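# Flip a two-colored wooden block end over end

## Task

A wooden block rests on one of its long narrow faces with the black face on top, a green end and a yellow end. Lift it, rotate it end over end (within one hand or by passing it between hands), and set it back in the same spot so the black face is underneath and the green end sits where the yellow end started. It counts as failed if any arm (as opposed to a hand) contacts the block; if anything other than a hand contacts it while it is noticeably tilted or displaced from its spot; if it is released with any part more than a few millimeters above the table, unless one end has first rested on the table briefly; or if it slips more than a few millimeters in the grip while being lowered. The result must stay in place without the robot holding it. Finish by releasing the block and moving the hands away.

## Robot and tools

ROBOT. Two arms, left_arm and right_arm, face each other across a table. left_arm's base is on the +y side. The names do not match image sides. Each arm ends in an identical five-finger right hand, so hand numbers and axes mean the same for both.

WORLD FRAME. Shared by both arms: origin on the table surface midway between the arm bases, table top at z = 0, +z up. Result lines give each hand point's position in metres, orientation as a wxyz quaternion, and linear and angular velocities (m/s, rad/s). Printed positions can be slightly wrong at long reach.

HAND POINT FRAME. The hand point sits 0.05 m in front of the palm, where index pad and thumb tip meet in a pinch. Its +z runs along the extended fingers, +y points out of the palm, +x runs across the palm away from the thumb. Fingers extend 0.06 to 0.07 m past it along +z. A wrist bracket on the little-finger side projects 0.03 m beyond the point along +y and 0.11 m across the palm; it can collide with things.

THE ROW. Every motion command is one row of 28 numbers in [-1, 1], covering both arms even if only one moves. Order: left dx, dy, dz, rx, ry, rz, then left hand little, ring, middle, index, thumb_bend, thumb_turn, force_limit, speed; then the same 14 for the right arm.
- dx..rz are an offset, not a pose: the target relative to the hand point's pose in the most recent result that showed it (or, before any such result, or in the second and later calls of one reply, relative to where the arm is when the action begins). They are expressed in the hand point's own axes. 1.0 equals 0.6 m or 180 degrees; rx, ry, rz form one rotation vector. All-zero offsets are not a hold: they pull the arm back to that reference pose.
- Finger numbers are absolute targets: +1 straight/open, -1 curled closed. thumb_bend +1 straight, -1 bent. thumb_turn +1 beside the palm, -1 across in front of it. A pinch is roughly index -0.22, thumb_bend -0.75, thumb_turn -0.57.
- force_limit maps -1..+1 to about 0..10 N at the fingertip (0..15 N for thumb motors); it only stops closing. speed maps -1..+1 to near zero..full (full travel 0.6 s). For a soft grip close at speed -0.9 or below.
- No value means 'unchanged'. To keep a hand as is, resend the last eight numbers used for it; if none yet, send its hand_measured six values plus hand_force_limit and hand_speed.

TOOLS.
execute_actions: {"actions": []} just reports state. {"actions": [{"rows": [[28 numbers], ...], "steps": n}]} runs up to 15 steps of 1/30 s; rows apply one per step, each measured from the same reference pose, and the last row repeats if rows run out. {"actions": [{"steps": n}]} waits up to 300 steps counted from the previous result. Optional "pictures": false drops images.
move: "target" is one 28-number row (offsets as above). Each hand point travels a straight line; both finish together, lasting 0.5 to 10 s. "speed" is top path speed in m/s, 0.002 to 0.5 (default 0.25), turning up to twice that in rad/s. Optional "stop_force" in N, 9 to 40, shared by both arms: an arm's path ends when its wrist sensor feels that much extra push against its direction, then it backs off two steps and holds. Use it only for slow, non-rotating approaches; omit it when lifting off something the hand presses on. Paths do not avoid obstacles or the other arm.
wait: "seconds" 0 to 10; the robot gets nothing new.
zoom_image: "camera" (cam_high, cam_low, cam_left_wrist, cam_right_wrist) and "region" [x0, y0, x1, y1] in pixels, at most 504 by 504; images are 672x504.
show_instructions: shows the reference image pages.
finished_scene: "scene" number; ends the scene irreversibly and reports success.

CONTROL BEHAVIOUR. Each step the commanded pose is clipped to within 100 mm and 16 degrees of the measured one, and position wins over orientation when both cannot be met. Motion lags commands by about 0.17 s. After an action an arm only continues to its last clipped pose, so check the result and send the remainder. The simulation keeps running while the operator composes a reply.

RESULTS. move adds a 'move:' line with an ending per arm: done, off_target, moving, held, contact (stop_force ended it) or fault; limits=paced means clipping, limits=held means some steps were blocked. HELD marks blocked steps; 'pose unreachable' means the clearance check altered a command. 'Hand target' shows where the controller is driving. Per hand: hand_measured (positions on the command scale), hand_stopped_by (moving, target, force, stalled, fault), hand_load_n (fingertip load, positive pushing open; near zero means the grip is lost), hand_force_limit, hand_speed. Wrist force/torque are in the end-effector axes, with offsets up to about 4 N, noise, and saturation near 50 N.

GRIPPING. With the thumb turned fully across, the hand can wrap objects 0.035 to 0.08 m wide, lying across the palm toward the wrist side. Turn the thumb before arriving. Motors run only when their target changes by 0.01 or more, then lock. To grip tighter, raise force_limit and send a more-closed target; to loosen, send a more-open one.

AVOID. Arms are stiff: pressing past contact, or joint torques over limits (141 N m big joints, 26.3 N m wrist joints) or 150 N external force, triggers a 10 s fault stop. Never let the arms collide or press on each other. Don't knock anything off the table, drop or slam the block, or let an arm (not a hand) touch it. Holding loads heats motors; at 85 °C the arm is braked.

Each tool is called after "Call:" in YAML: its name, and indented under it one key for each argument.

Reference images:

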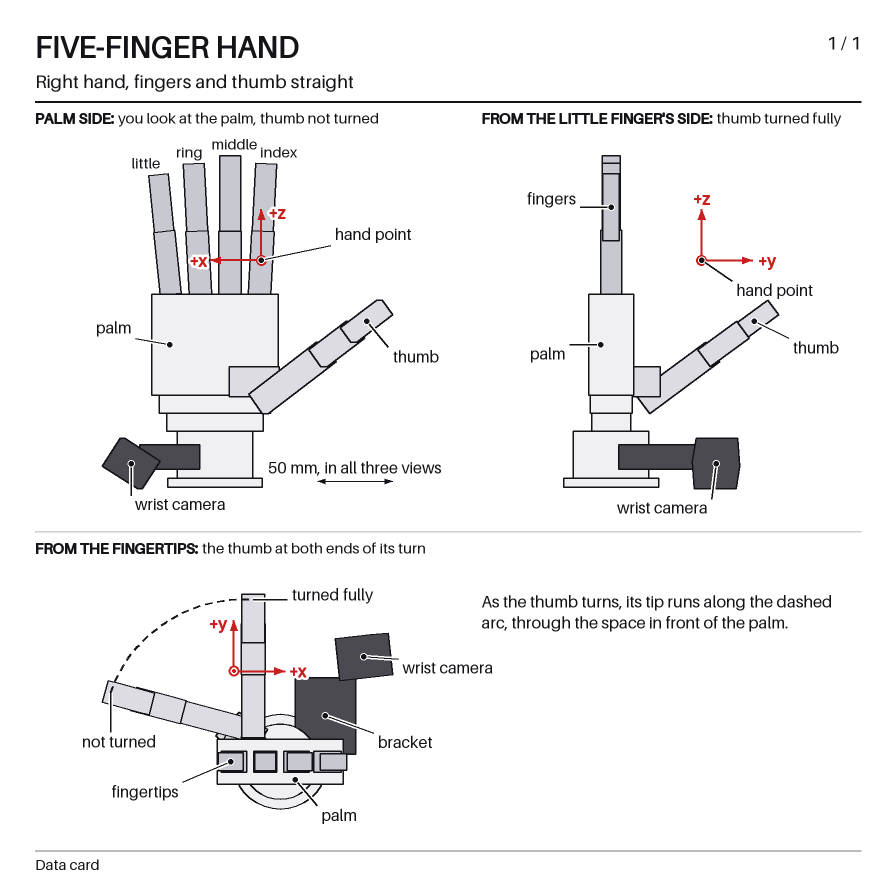

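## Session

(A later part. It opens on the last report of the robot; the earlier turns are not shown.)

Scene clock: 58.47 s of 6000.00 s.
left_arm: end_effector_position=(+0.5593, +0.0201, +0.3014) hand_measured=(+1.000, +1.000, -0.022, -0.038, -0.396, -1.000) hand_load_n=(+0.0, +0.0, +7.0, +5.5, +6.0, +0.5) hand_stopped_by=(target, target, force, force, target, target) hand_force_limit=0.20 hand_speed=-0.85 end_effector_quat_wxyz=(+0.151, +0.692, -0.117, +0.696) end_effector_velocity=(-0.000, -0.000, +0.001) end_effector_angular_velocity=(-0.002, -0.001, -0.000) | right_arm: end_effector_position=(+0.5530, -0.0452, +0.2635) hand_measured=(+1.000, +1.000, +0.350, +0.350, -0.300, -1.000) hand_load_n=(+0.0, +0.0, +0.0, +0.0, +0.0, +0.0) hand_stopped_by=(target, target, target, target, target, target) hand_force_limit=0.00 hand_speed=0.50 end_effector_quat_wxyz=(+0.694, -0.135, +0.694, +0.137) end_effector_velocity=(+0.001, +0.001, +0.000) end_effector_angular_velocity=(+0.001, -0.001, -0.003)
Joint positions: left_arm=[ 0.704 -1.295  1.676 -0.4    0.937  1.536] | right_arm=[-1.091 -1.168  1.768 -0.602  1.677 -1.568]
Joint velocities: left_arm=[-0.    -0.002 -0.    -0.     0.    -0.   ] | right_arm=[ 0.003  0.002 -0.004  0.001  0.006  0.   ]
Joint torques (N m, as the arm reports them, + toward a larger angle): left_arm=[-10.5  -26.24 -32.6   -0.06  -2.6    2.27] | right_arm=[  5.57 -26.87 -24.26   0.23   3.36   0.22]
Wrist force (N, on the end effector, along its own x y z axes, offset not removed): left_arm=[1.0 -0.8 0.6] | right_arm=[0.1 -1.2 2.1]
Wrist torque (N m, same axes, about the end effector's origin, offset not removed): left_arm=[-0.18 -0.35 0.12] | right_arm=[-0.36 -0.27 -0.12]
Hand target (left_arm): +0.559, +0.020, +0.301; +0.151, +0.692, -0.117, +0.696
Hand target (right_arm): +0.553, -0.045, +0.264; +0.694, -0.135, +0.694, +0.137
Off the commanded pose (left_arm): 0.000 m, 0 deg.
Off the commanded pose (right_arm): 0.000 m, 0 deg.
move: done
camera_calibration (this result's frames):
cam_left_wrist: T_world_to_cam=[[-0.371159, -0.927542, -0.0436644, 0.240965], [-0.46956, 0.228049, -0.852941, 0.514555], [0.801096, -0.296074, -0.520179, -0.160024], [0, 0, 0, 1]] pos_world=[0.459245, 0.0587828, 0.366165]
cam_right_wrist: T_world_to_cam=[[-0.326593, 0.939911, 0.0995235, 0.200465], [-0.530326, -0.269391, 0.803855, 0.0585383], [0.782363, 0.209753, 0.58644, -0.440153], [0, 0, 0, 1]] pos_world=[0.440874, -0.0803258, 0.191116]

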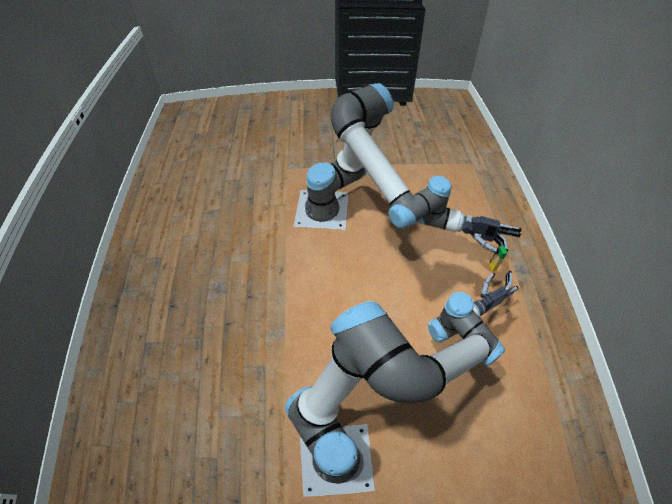

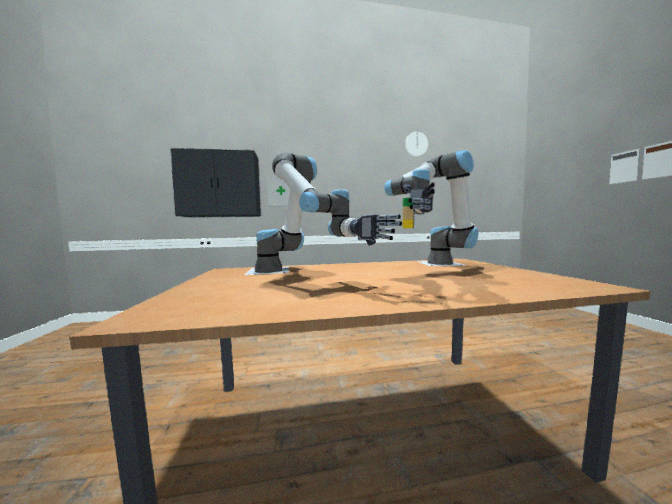

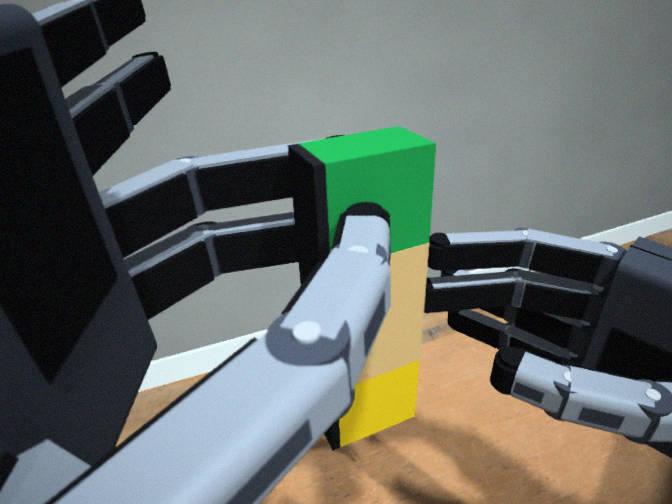

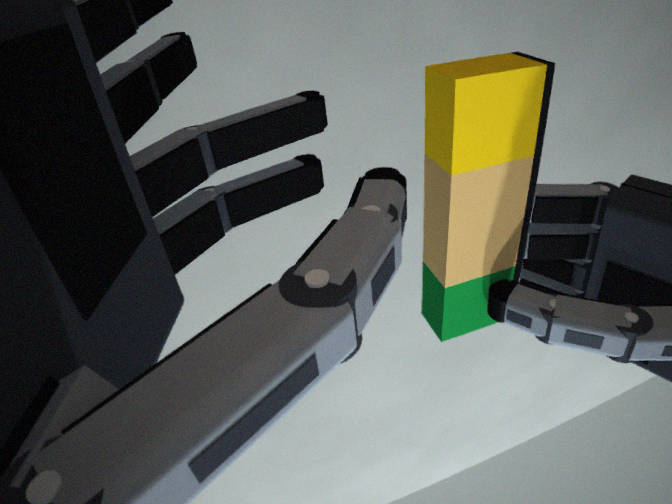

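Call:
move:
  target: [0,0,0,0,0,0,1,1,-0.4,-0.4,-0.4,-1,0.2,-0.85,0,0.0703,0.0215,0,0,0,1,1,0.35,0.35,-0.4,-1,0,0.5]
  speed: 0.05

Call:
zoom_image:
  camera: "cam_high"
  region: [460,220,540,300]

Scene clock: 62.60 s of 6000.00 s.
left_arm: end_effector_position=(+0.5593, +0.0201, +0.3014) hand_measured=(+1.000, +1.000, -0.022, -0.038, -0.396, -1.000) hand_load_n=(+0.0, +0.0, +7.0, +5.5, +6.0, +0.5) hand_stopped_by=(target, target, force, force, target, target) hand_force_limit=0.20 hand_speed=-0.85 end_effector_quat_wxyz=(+0.151, +0.692, -0.117, +0.696) end_effector_velocity=(-0.000, -0.000, -0.001) end_effector_angular_velocity=(+0.001, +0.000, -0.000) | right_arm: end_effector_position=(+0.5490, -0.0014, +0.2637) hand_measured=(+1.000, +1.000, +0.350, +0.350, -0.400, -1.000) hand_load_n=(+0.0, +0.0, +0.0, +0.0, +0.0, +0.0) hand_stopped_by=(target, target, target, target, target, target) hand_force_limit=0.00 hand_speed=0.50 end_effector_quat_wxyz=(+0.694, -0.135, +0.694, +0.137) end_effector_velocity=(+0.000, +0.001, +0.001) end_effector_angular_velocity=(+0.000, -0.001, -0.000)
Joint positions: left_arm=[ 0.704 -1.295  1.676 -0.4    0.937  1.536] | right_arm=[-1.012 -1.11   1.678 -0.57   1.756 -1.568]
Joint velocities: left_arm=[-0.     0.001  0.001 -0.     0.     0.   ] | right_arm=[ 0.002  0.001 -0.004  0.001  0.003 -0.001]
Joint torques (N m, as the arm reports them, + toward a larger angle): left_arm=[-10.39 -26.32 -32.94  -0.05  -2.57   2.1 ] | right_arm=[  8.76 -29.25 -24.89   0.03   3.51  -0.61]
Wrist force (N, on the end effector, along its own x y z axes, offset not removed): left_arm=[-1.5 0.4 0.6] | right_arm=[-0.2 -3.7 1.9]
Wrist torque (N m, same axes, about the end effector's origin, offset not removed): left_arm=[0.00 0.00 -0.01] | right_arm=[-0.75 -0.17 -0.24]
Hand target (left_arm): +0.559, +0.020, +0.301; +0.151, +0.692, -0.117, +0.696
Hand target (right_arm): +0.549, -0.001, +0.264; +0.694, -0.135, +0.694, +0.137
Off the commanded pose (left_arm): 0.000 m, 0 deg.
Off the commanded pose (right_arm): 0.000 m, 0 deg.
move: done
camera_calibration (this result's frames):
cam_left_wrist: T_world_to_cam=[[-0.37116, -0.927542, -0.0436643, 0.240965], [-0.46956, 0.228049, -0.852941, 0.514555], [0.801096, -0.296074, -0.520179, -0.160024], [0, 0, 0, 1]] pos_world=[0.459245, 0.0587827, 0.366165]
cam_right_wrist: T_world_to_cam=[[-0.326599, 0.939886, 0.0997328, 0.15792], [-0.530247, -0.269553, 0.803853, 0.0680291], [0.782413, 0.209655, 0.586408, -0.446352], [0, 0, 0, 1]] pos_world=[0.436881, -0.0365098, 0.191309]

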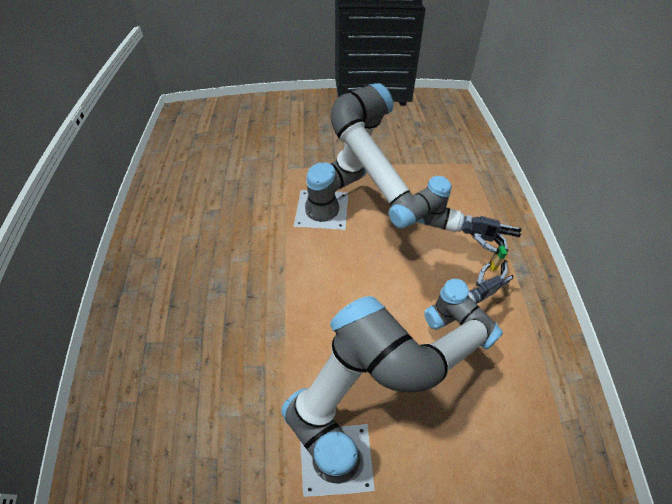

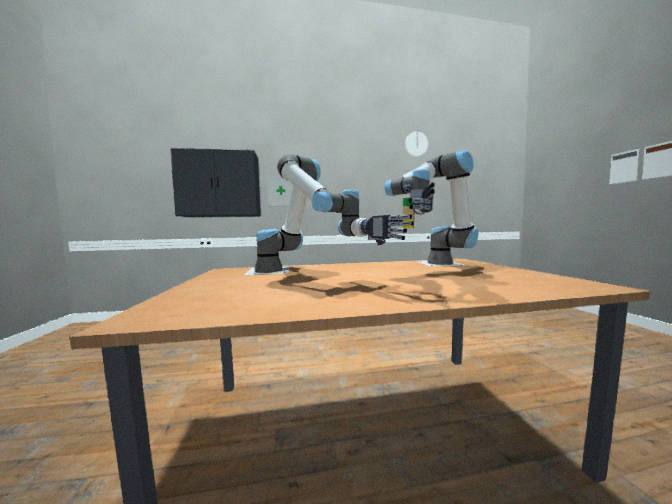

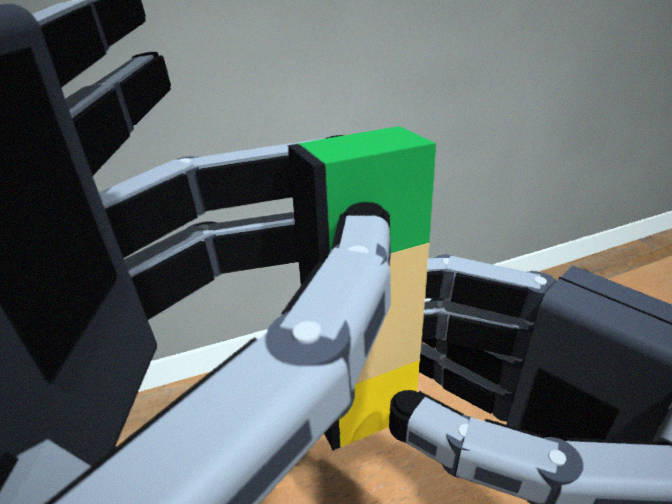

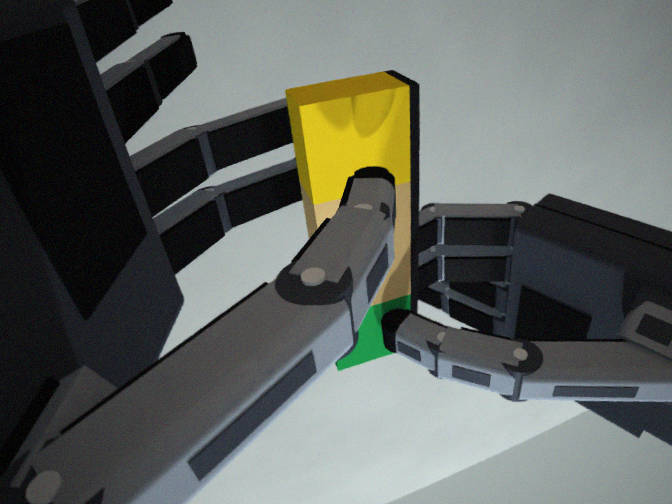

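Region (460, 220, 540, 300) of cam_high's 672x504 image, scaled by 6.300, with more detail than that image has.

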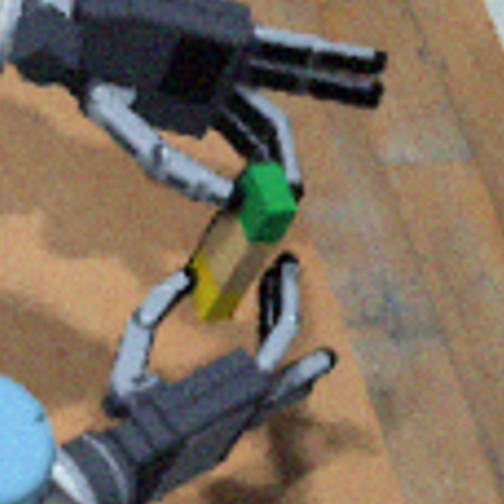

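Move +X 9 mm.

Call:
move:
  target: [0,0,0,0,0,0,1,1,-0.4,-0.4,-0.4,-1,0.2,-0.85,0,-0.007,0.0135,0,0,0,1,1,0.15,0.15,-0.4,-1,0,-0.8]
  speed: 0.02

Call:
zoom_image:
  camera: "cam_left_wrist"
  region: [300,300,500,480]

Scene clock: 64.50 s of 6000.00 s.
left_arm: end_effector_position=(+0.5593, +0.0201, +0.3014) hand_measured=(+1.000, +1.000, -0.022, -0.038, -0.396, -1.000) hand_load_n=(+0.0, +0.0, +7.0, +6.5, +6.0, +1.0) hand_stopped_by=(target, target, force, force, target, target) hand_force_limit=0.20 hand_speed=-0.85 end_effector_quat_wxyz=(+0.151, +0.692, -0.117, +0.696) end_effector_velocity=(+0.000, +0.000, -0.001) end_effector_angular_velocity=(+0.000, +0.000, +0.001) | right_arm: end_effector_position=(+0.5580, -0.0022, +0.2637) hand_measured=(+1.000, +1.000, +0.150, +0.150, -0.400, -1.000) hand_load_n=(+0.0, +0.0, +0.0, +0.0, +0.5, -0.5) hand_stopped_by=(target, target, target, target, target, target) hand_force_limit=0.00 hand_speed=-0.80 end_effector_quat_wxyz=(+0.694, -0.135, +0.694, +0.137) end_effector_velocity=(+0.001, -0.000, +0.000) end_effector_angular_velocity=(+0.000, -0.002, -0.001)
Joint positions: left_arm=[ 0.704 -1.295  1.676 -0.4    0.937  1.536] | right_arm=[-1.023 -1.098  1.66  -0.563  1.745 -1.568]
Joint velocities: left_arm=[ 0.001  0.001 -0.    -0.001  0.    -0.   ] | right_arm=[-0.     0.001 -0.001 -0.002  0.    -0.   ]
Joint torques (N m, as the arm reports them, + toward a larger angle): left_arm=[-10.26 -26.15 -32.63   0.02  -2.46   2.19] | right_arm=[ -8.34 -30.82 -25.02  -0.11  -2.91  -1.56]
Wrist force (N, on the end effector, along its own x y z axes, offset not removed): left_arm=[-0.4 -0.6 0.9] | right_arm=[0.9 -2.9 1.0]
Wrist torque (N m, same axes, about the end effector's origin, offset not removed): left_arm=[-0.09 0.00 -0.03] | right_arm=[-0.70 -0.41 -0.18]
Hand target (left_arm): +0.559, +0.020, +0.301; +0.151, +0.692, -0.117, +0.696
Hand target (right_arm): +0.558, -0.002, +0.264; +0.694, -0.135, +0.694, +0.137
Off the commanded pose (left_arm): 0.000 m, 0 deg.
Off the commanded pose (right_arm): 0.000 m, 0 deg.
move: done
camera_calibration (this result's frames):
cam_left_wrist: T_world_to_cam=[[-0.371153, -0.927545, -0.0436635, 0.240963], [-0.469561, 0.228044, -0.852941, 0.514557], [0.801098, -0.296069, -0.520178, -0.160026], [0, 0, 0, 1]] pos_world=[0.459246, 0.0587834, 0.366166]
cam_right_wrist: T_world_to_cam=[[-0.326606, 0.939887, 0.0997054, 0.16166], [-0.530254, -0.269535, 0.803854, 0.0726282], [0.782406, 0.209674, 0.586411, -0.453251], [0, 0, 0, 1]] pos_world=[0.445937, -0.0373311, 0.19129]

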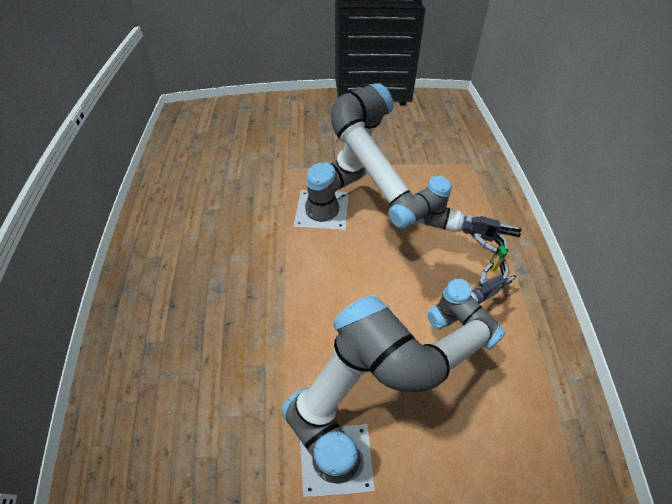

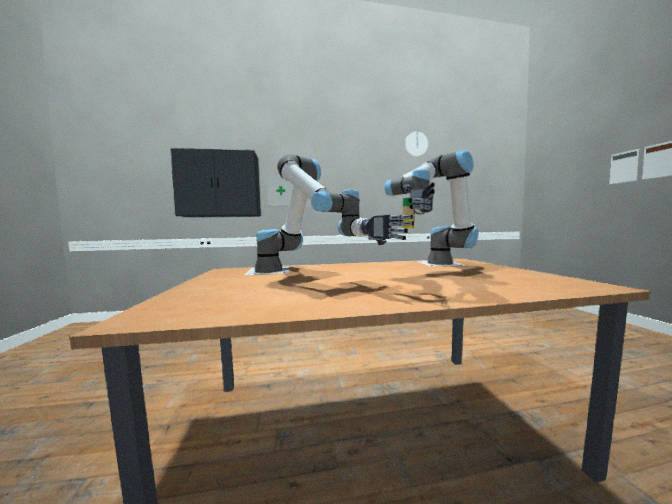

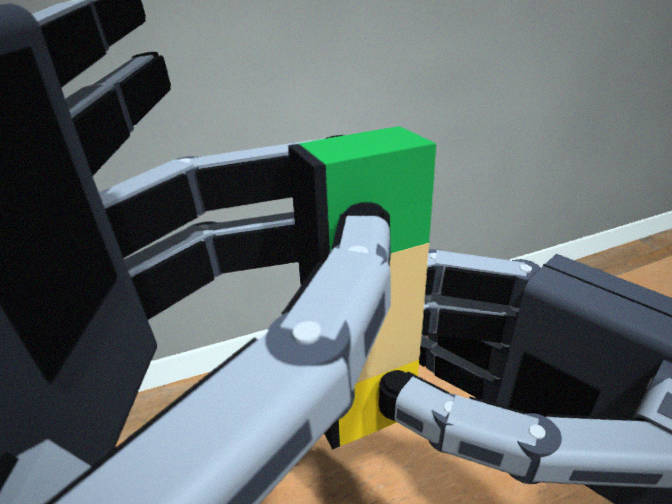

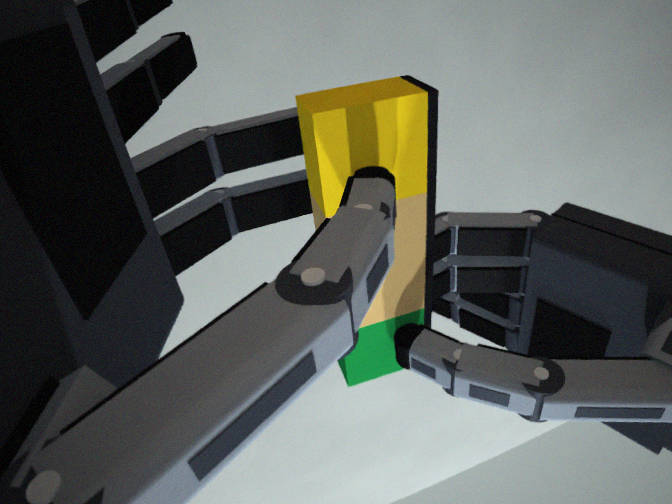

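Region (300, 300, 500, 480) of cam_left_wrist's 672x504 image, scaled by 2.520, with more detail than that image has; it fills the top 454 rows of this view, and the rest is white.

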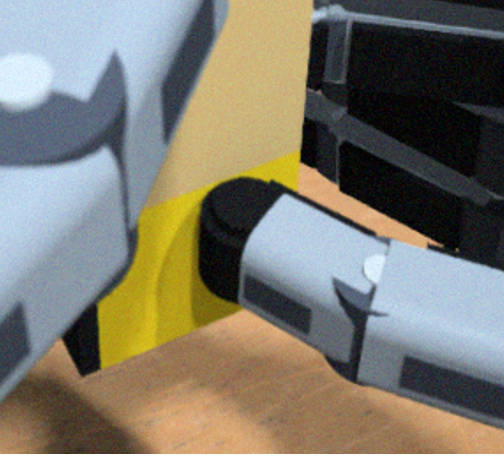

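Just touching. Close.

Call:
move:
  target: [0,0,0,0,0,0,1,1,-0.4,-0.4,-0.4,-1,0.2,-0.85,0,0,0,0,0,0,1,1,-0.4,-0.4,-0.4,-1,0.3,-0.85]

Scene clock: 66.70 s of 6000.00 s.
left_arm: end_effector_position=(+0.5593, +0.0201, +0.3014) hand_measured=(+1.000, +1.000, -0.022, -0.038, -0.396, -1.000) hand_load_n=(+0.0, +0.0, +7.5, +5.5, +4.5, -0.5) hand_stopped_by=(target, target, force, force, target, target) hand_force_limit=0.20 hand_speed=-0.85 end_effector_quat_wxyz=(+0.151, +0.692, -0.117, +0.696) end_effector_velocity=(+0.000, +0.000, +0.001) end_effector_angular_velocity=(-0.001, -0.001, +0.000) | right_arm: end_effector_position=(+0.5581, -0.0022, +0.2637) hand_measured=(+1.000, +1.000, -0.030, -0.030, -0.398, -1.000) hand_load_n=(+0.0, +0.0, +8.5, +7.0, +4.5, +0.5) hand_stopped_by=(target, target, force, force, target, target) hand_force_limit=0.30 hand_speed=-0.85 end_effector_quat_wxyz=(+0.694, -0.135, +0.694, +0.137) end_effector_velocity=(-0.000, +0.000, -0.000) end_effector_angular_velocity=(-0.001, +0.001, +0.001)
Joint positions: left_arm=[ 0.704 -1.295  1.676 -0.4    0.937  1.536] | right_arm=[-1.023 -1.098  1.66  -0.563  1.745 -1.568]
Joint velocities: left_arm=[ 0.    -0.001 -0.    -0.     0.     0.   ] | right_arm=[-0.    -0.     0.     0.002 -0.001 -0.   ]
Joint torques (N m, as the arm reports them, + toward a larger angle): left_arm=[ -9.02 -25.72 -32.63  -0.17  -1.84   2.12] | right_arm=[  0.03 -42.23 -13.01  -1.53  -0.37  -1.6 ]
Wrist force (N, on the end effector, along its own x y z axes, offset not removed): left_arm=[-2.3 0.9 -0.5] | right_arm=[0.9 -0.5 3.6]
Wrist torque (N m, same axes, about the end effector's origin, offset not removed): left_arm=[-0.21 0.13 -0.04] | right_arm=[-0.05 -0.24 -0.01]
Hand target (left_arm): +0.559, +0.020, +0.301; +0.151, +0.692, -0.117, +0.696
Hand target (right_arm): +0.558, -0.002, +0.264; +0.694, -0.135, +0.694, +0.137
Off the commanded pose (left_arm): 0.000 m, 0 deg.
Off the commanded pose (right_arm): 0.000 m, 0 deg.
move: done
camera_calibration (this result's frames):
cam_left_wrist: T_world_to_cam=[[-0.371164, -0.92754, -0.0436675, 0.240962], [-0.469561, 0.228055, -0.852938, 0.514553], [0.801093, -0.296076, -0.520183, -0.160019], [0, 0, 0, 1]] pos_world=[0.459241, 0.0587777, 0.366165]
cam_right_wrist: T_world_to_cam=[[-0.3266, 0.939889, 0.0997061, 0.161671], [-0.530259, -0.269534, 0.803851, 0.0726448], [0.782405, 0.209668, 0.586415, -0.453277], [0, 0, 0, 1]] pos_world=[0.445968, -0.0373347, 0.191293]

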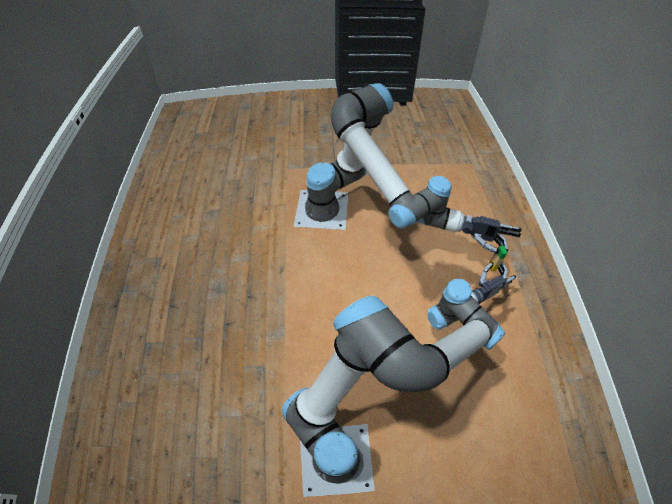

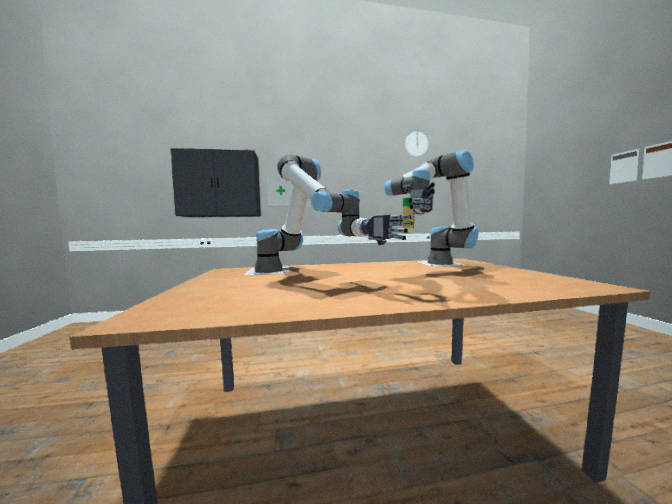

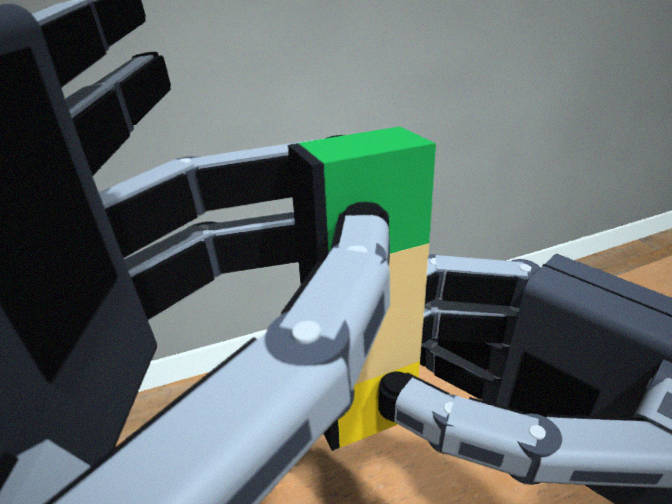

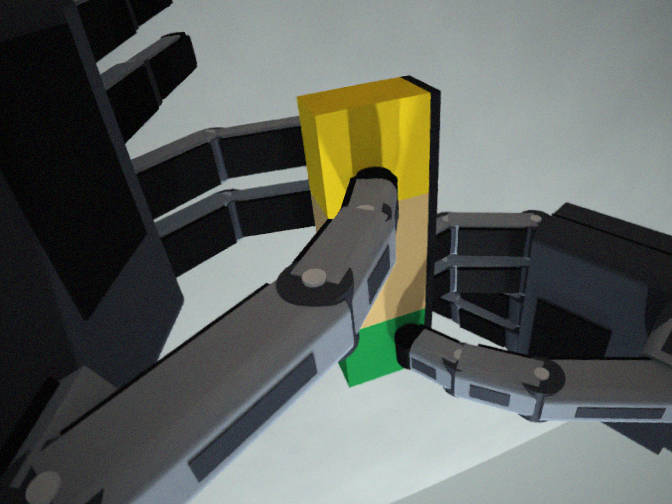

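Call:
execute_actions:
  actions:
    - {"rows":[[0,0,0,0,0,0,1,1,0.4,0.4,-0.4,-1,0.2,-0.3,0,0,0,0,0,0,1,1,-0.4,-0.4,-0.4,-1,0.3,-0.85]]}
  pictures: false

Call:
move:
  target: [0,-0.3,-0.18,0,0,0,1,1,0.4,0.4,-0.4,-1,0.2,-0.3,0,0,0,0,0,0,1,1,-0.4,-0.4,-0.4,-1,0.3,-0.85]

Call:
move:
  target: [0,0,0,0,0,0,1,1,0.4,0.4,-0.4,-1,0.2,-0.3,0.365,-0.175,-0.11,0,0.188,-0.463,1,1,-0.4,-0.4,-0.4,-1,0.3,-0.85]
  speed: 0.35

Call:
zoom_image:
  camera: "cam_low"
  region: [320,230,420,305]

Scene clock: 71.37 s of 6000.00 s.
left_arm: end_effector_position=(+0.5593, +0.0201, +0.3014) hand_measured=(+1.000, +1.000, +0.400, +0.398, -0.398, -1.000) hand_load_n=(+0.0, +0.0, +0.0, +0.0, +1.5, -0.5) hand_stopped_by=(target, target, moving, moving, target, target) hand_force_limit=0.20 hand_speed=-0.30 end_effector_quat_wxyz=(+0.151, +0.692, -0.117, +0.696) end_effector_velocity=(-0.000, -0.000, -0.001) end_effector_angular_velocity=(+0.001, +0.001, -0.001) | right_arm: end_effector_position=(+0.5580, -0.0022, +0.2637) hand_measured=(+1.000, +1.000, -0.030, -0.030, -0.396, -1.000) hand_load_n=(+0.0, +0.0, +7.5, +7.0, +7.0, +1.5) hand_stopped_by=(target, target, force, force, target, target) hand_force_limit=0.30 hand_speed=-0.85 end_effector_quat_wxyz=(+0.694, -0.135, +0.694, +0.137) end_effector_velocity=(+0.000, -0.000, -0.001) end_effector_angular_velocity=(-0.000, +0.001, -0.001)
Joint positions: left_arm=[ 0.704 -1.295  1.676 -0.4    0.937  1.536] | right_arm=[-1.023 -1.098  1.66  -0.563  1.745 -1.568]
Joint velocities: left_arm=[-0.001  0.001 -0.     0.001 -0.     0.   ] | right_arm=[ 0.     0.001 -0.    -0.     0.001  0.   ]
Joint torques (N m, as the arm reports them, + toward a larger angle): left_arm=[  3.41 -25.96 -32.43  -2.4   -1.83   2.08] | right_arm=[  2.59 -36.01 -20.14  -2.58   0.72  -1.36]
Wrist force (N, on the end effector, along its own x y z axes, offset not removed): left_arm=[0.6 1.1 -3.7] | right_arm=[2.4 -2.8 4.0]
Wrist torque (N m, same axes, about the end effector's origin, offset not removed): left_arm=[0.00 -0.09 0.02] | right_arm=[-0.30 -0.24 -0.01]
Hand target (left_arm): +0.559, +0.020, +0.301; +0.151, +0.692, -0.117, +0.696
Hand target (right_arm): +0.558, -0.002, +0.264; +0.694, -0.135, +0.694, +0.137
Off the commanded pose (left_arm): 0.000 m, 0 deg.
Off the commanded pose (right_arm): 0.000 m, 0 deg.
Steps of this call (steps 1 to 90: nothing new was sent; then 1.17 s passed at rest; steps 91 to 105: all 15 steps of this action). Readings (end_effector_position | what the end effector reports):
91: left_arm (+0.5593, +0.0201, +0.3014) | right_arm (+0.5580, -0.0022, +0.2637) | left_arm hand_measured=(+1.000, +1.000, -0.022, -0.038, -0.396, -1.000) hand_load_n=(+0.0, +0.0, +7.5, +5.5, +4.5, -0.5) hand_stopped_by=(target, target, moving, moving, target, target) hand_force_limit=0.20 hand_speed=-0.30 | right_arm hand_measured=(+1.000, +1.000, -0.030, -0.030, -0.398, -1.000) hand_load_n=(+0.0, +0.0, +8.5, +7.0, +4.5, +0.5) hand_stopped_by=(target, target, force, force, target, target) hand_force_limit=0.30 hand_speed=-0.85
92: left_arm (+0.5593, +0.0201, +0.3014) | right_arm (+0.5580, -0.0022, +0.2637) | left_arm hand_measured=(+1.000, +1.000, -0.022, -0.038, -0.396, -1.000) hand_load_n=(+0.0, +0.0, +7.5, +5.5, +4.5, -0.5) hand_stopped_by=(target, target, moving, moving, target, target) hand_force_limit=0.20 hand_speed=-0.30 | right_arm hand_measured=(+1.000, +1.000, -0.030, -0.030, -0.398, -1.000) hand_load_n=(+0.0, +0.0, +8.5, +7.0, +4.5, +0.5) hand_stopped_by=(target, target, force, force, target, target) hand_force_limit=0.30 hand_speed=-0.85
94: left_arm (+0.5593, +0.0201, +0.3014) | right_arm (+0.5580, -0.0022, +0.2637) | left_arm hand_measured=(+1.000, +1.000, +0.014, -0.004, -0.398, -1.000) hand_load_n=(+0.0, +0.0, +0.0, +0.0, +1.5, -0.5) hand_stopped_by=(target, target, moving, moving, target, target) hand_force_limit=0.20 hand_speed=-0.30 | right_arm hand_measured=(+1.000, +1.000, -0.030, -0.030, -0.396, -1.000) hand_load_n=(+0.0, +0.0, +7.5, +7.0, +7.0, +1.5) hand_stopped_by=(target, target, force, force, target, target) hand_force_limit=0.30 hand_speed=-0.85
98: left_arm (+0.5593, +0.0201, +0.3014) | right_arm (+0.5580, -0.0022, +0.2637) | left_arm hand_measured=(+1.000, +1.000, +0.168, +0.152, -0.398, -1.000) hand_load_n=(+0.0, +0.0, +0.0, +0.0, +1.5, -0.5) hand_stopped_by=(target, target, moving, moving, target, target) hand_force_limit=0.20 hand_speed=-0.30 | right_arm hand_measured=(+1.000, +1.000, -0.030, -0.030, -0.396, -1.000) hand_load_n=(+0.0, +0.0, +7.5, +7.0, +7.0, +1.5) hand_stopped_by=(target, target, force, force, target, target) hand_force_limit=0.30 hand_speed=-0.85
105: the state above

Scene clock: 73.00 s of 6000.00 s.
left_arm: end_effector_position=(+0.5257, +0.2269, +0.2917) hand_measured=(+1.000, +1.000, +0.400, +0.400, -0.400, -1.000) hand_load_n=(+0.0, +0.0, +0.0, +0.0, +0.0, +0.0) hand_stopped_by=(target, target, target, target, target, target) hand_force_limit=0.20 hand_speed=-0.30 end_effector_quat_wxyz=(+0.150, +0.692, -0.117, +0.696) end_effector_velocity=(-0.001, +0.001, +0.000) end_effector_angular_velocity=(+0.001, +0.001, -0.002) | right_arm: end_effector_position=(+0.5580, -0.0022, +0.2637) hand_measured=(+1.000, +1.000, -0.030, -0.030, -0.396, -1.000) hand_load_n=(+0.0, +0.0, +9.0, +4.0, +6.0, -1.0) hand_stopped_by=(target, target, force, force, target, target) hand_force_limit=0.30 hand_speed=-0.85 end_effector_quat_wxyz=(+0.694, -0.135, +0.694, +0.137) end_effector_velocity=(-0.000, +0.000, +0.001) end_effector_angular_velocity=(+0.000, -0.001, +0.002)
Joint positions: left_arm=[ 0.962 -1.62   2.072 -0.468  1.195  1.532] | right_arm=[-1.023 -1.098  1.66  -0.563  1.745 -1.568]
Joint velocities: left_arm=[ 0.002 -0.003  0.002  0.002  0.004 -0.   ] | right_arm=[ 0.    -0.001 -0.    -0.    -0.002 -0.   ]
Joint torques (N m, as the arm reports them, + toward a larger angle): left_arm=[ 11.7  -29.98  -9.55  -0.09   2.39  -2.61] | right_arm=[  0.43 -33.08 -23.62  -1.96  -0.57  -1.44]
Wrist force (N, on the end effector, along its own x y z axes, offset not removed): left_arm=[-1.4 -0.2 2.8] | right_arm=[1.0 -1.9 2.7]
Wrist torque (N m, same axes, about the end effector's origin, offset not removed): left_arm=[-0.13 0.01 -0.11] | right_arm=[-0.49 -0.29 -0.26]
Hand target (left_arm): +0.526, +0.227, +0.292; +0.150, +0.692, -0.117, +0.696
Hand target (right_arm): +0.558, -0.002, +0.264; +0.694, -0.135, +0.694, +0.137
Off the commanded pose (left_arm): 0.000 m, 0 deg.
Off the commanded pose (right_arm): 0.000 m, 0 deg.
move: done
camera_calibration (this result's frames):
cam_left_wrist: T_world_to_cam=[[-0.371107, -0.927535, -0.0442681, 0.420051], [-0.469109, 0.228406, -0.853093, 0.44312], [0.801384, -0.295822, -0.519878, -0.0771667], [0, 0, 0, 1]] pos_world=[0.425596, 0.265573, 0.3565]
cam_right_wrist: T_world_to_cam=[[-0.326598, 0.93989, 0.0997046, 0.161658], [-0.530256, -0.26953, 0.803854, 0.0726296], [0.782408, 0.209669, 0.58641, -0.453252], [0, 0, 0, 1]] pos_world=[0.445938, -0.0373319, 0.19129]

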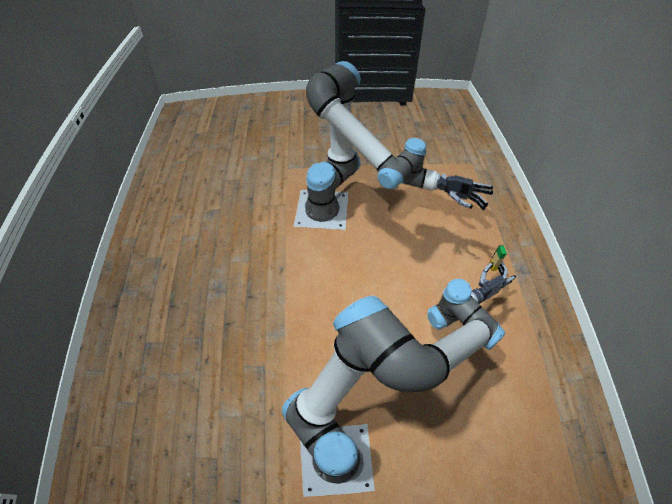

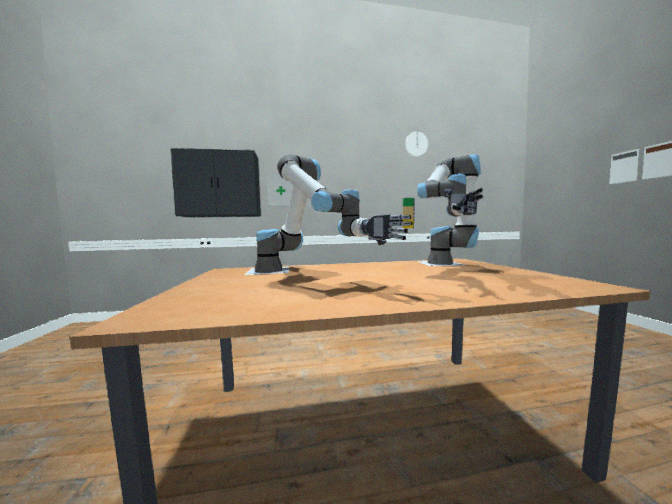

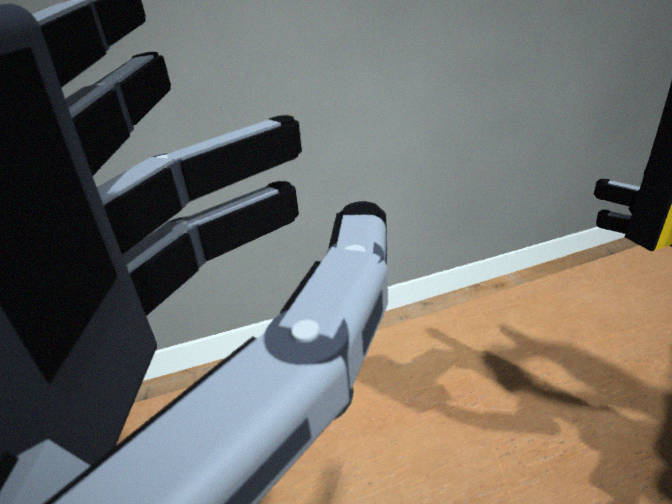

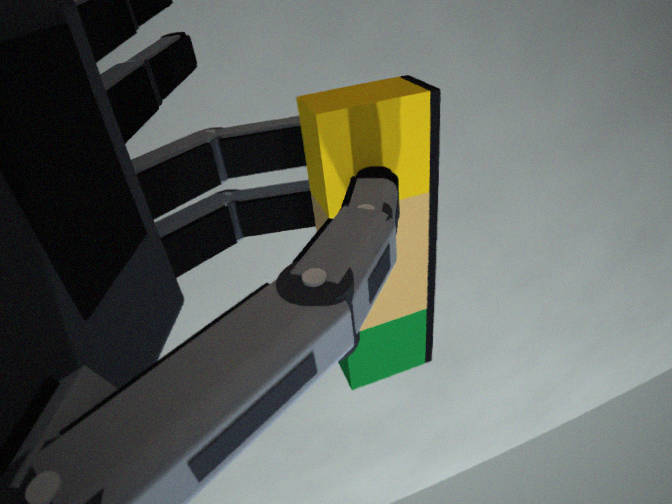

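Scene clock: 75.77 s of 6000.00 s.
left_arm: end_effector_position=(+0.5257, +0.2269, +0.2917) hand_measured=(+1.000, +1.000, +0.400, +0.400, -0.400, -1.000) hand_load_n=(+0.0, +0.0, +0.0, +0.0, +0.0, +0.0) hand_stopped_by=(target, target, target, target, target, target) hand_force_limit=0.20 hand_speed=-0.30 end_effector_quat_wxyz=(+0.150, +0.692, -0.117, +0.696) end_effector_velocity=(-0.000, -0.000, -0.001) end_effector_angular_velocity=(+0.001, +0.001, -0.001) | right_arm: end_effector_position=(+0.5365, -0.1235, +0.0443) hand_measured=(+1.000, +1.000, -0.030, -0.030, -0.396, -1.000) hand_load_n=(+0.0, +0.0, +8.5, +4.0, +6.0, -0.5) hand_stopped_by=(target, target, force, force, target, target) hand_force_limit=0.30 hand_speed=-0.85 end_effector_quat_wxyz=(+0.397, -0.586, +0.587, -0.393) end_effector_velocity=(-0.000, -0.000, -0.001) end_effector_angular_velocity=(-0.007, -0.001, -0.000)
Joint positions: left_arm=[ 0.962 -1.62   2.072 -0.468  1.195  1.532] | right_arm=[-1.005 -0.984  1.618 -0.184  2.099 -2.897]
Joint velocities: left_arm=[-0.001  0.001 -0.    -0.     0.    -0.   ] | right_arm=[ 0.001  0.002 -0.001 -0.001  0.004 -0.006]
Joint torques (N m, as the arm reports them, + toward a larger angle): left_arm=[-11.13  -9.47 -32.73  -3.7   -2.59  -2.23] | right_arm=[  7.4  -32.29 -23.02  -2.19   3.89  -1.62]
Wrist force (N, on the end effector, along its own x y z axes, offset not removed): left_arm=[-0.3 0.4 1.5] | right_arm=[1.1 -1.0 0.8]
Wrist torque (N m, same axes, about the end effector's origin, offset not removed): left_arm=[-0.03 -0.20 0.10] | right_arm=[-0.34 -0.36 -0.09]
Hand target (left_arm): +0.526, +0.227, +0.292; +0.150, +0.692, -0.117, +0.696
Hand target (right_arm): +0.536, -0.124, +0.044; -0.396, +0.586, -0.587, +0.393
Off the commanded pose (left_arm): 0.000 m, 0 deg.
Off the commanded pose (right_arm): 0.000 m, 0 deg.
move: done
camera_calibration (this result's frames):
cam_left_wrist: T_world_to_cam=[[-0.371107, -0.927534, -0.0442664, 0.42005], [-0.469109, 0.228404, -0.853093, 0.443121], [0.801384, -0.295823, -0.519877, -0.0771665], [0, 0, 0, 1]] pos_world=[0.425596, 0.265573, 0.356501]
cam_right_wrist: T_world_to_cam=[[-0.325641, 0.100423, -0.940145, 0.2324], [-0.531661, 0.8028, 0.269905, 0.361717], [0.781854, 0.58773, -0.208034, -0.200102], [0, 0, 0, 1]] pos_world=[0.42444, -0.196119, 0.079233]

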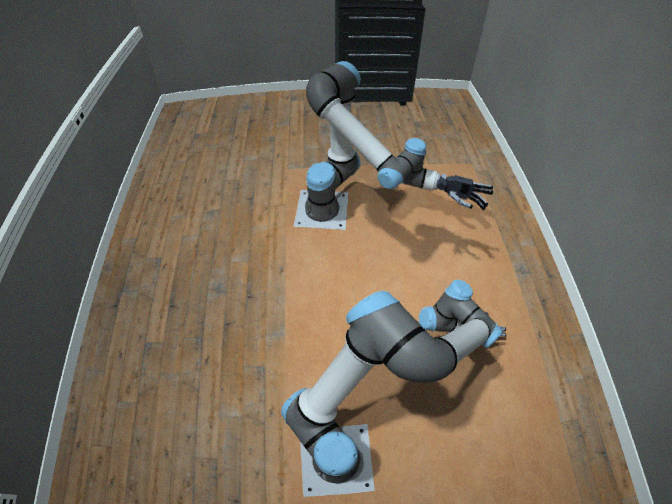

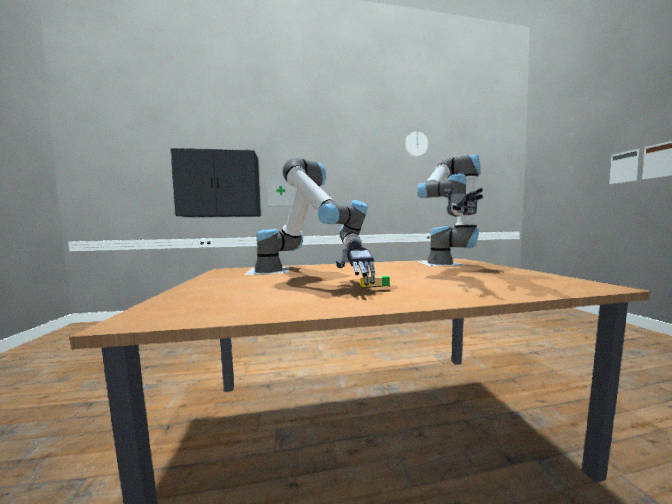

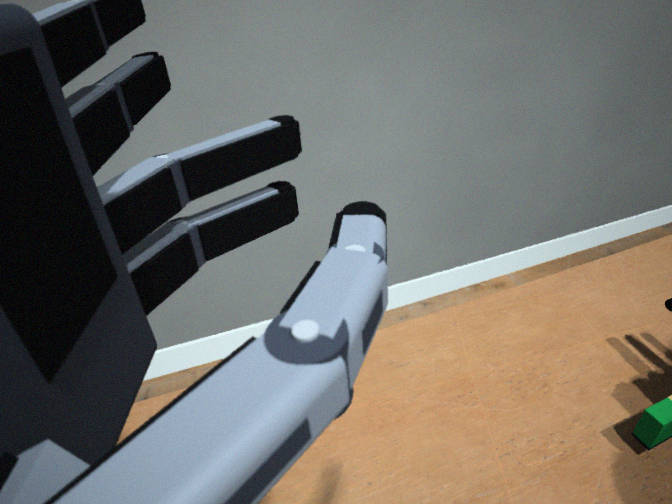

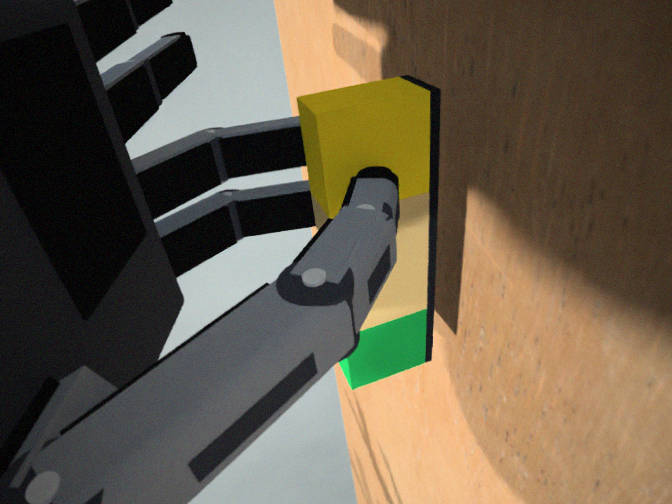

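Region (320, 230, 420, 305) of cam_low's 672x504 image, scaled by 5.040, with more detail than that image has; it fills the top 378 rows of this view, and the rest is white.

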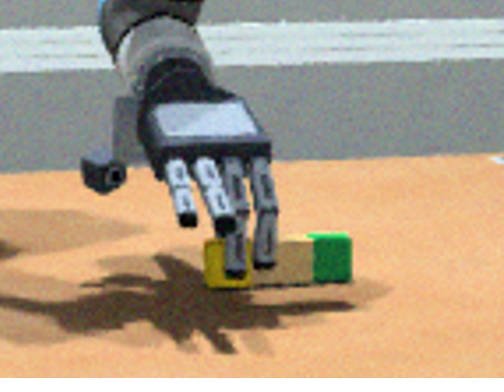

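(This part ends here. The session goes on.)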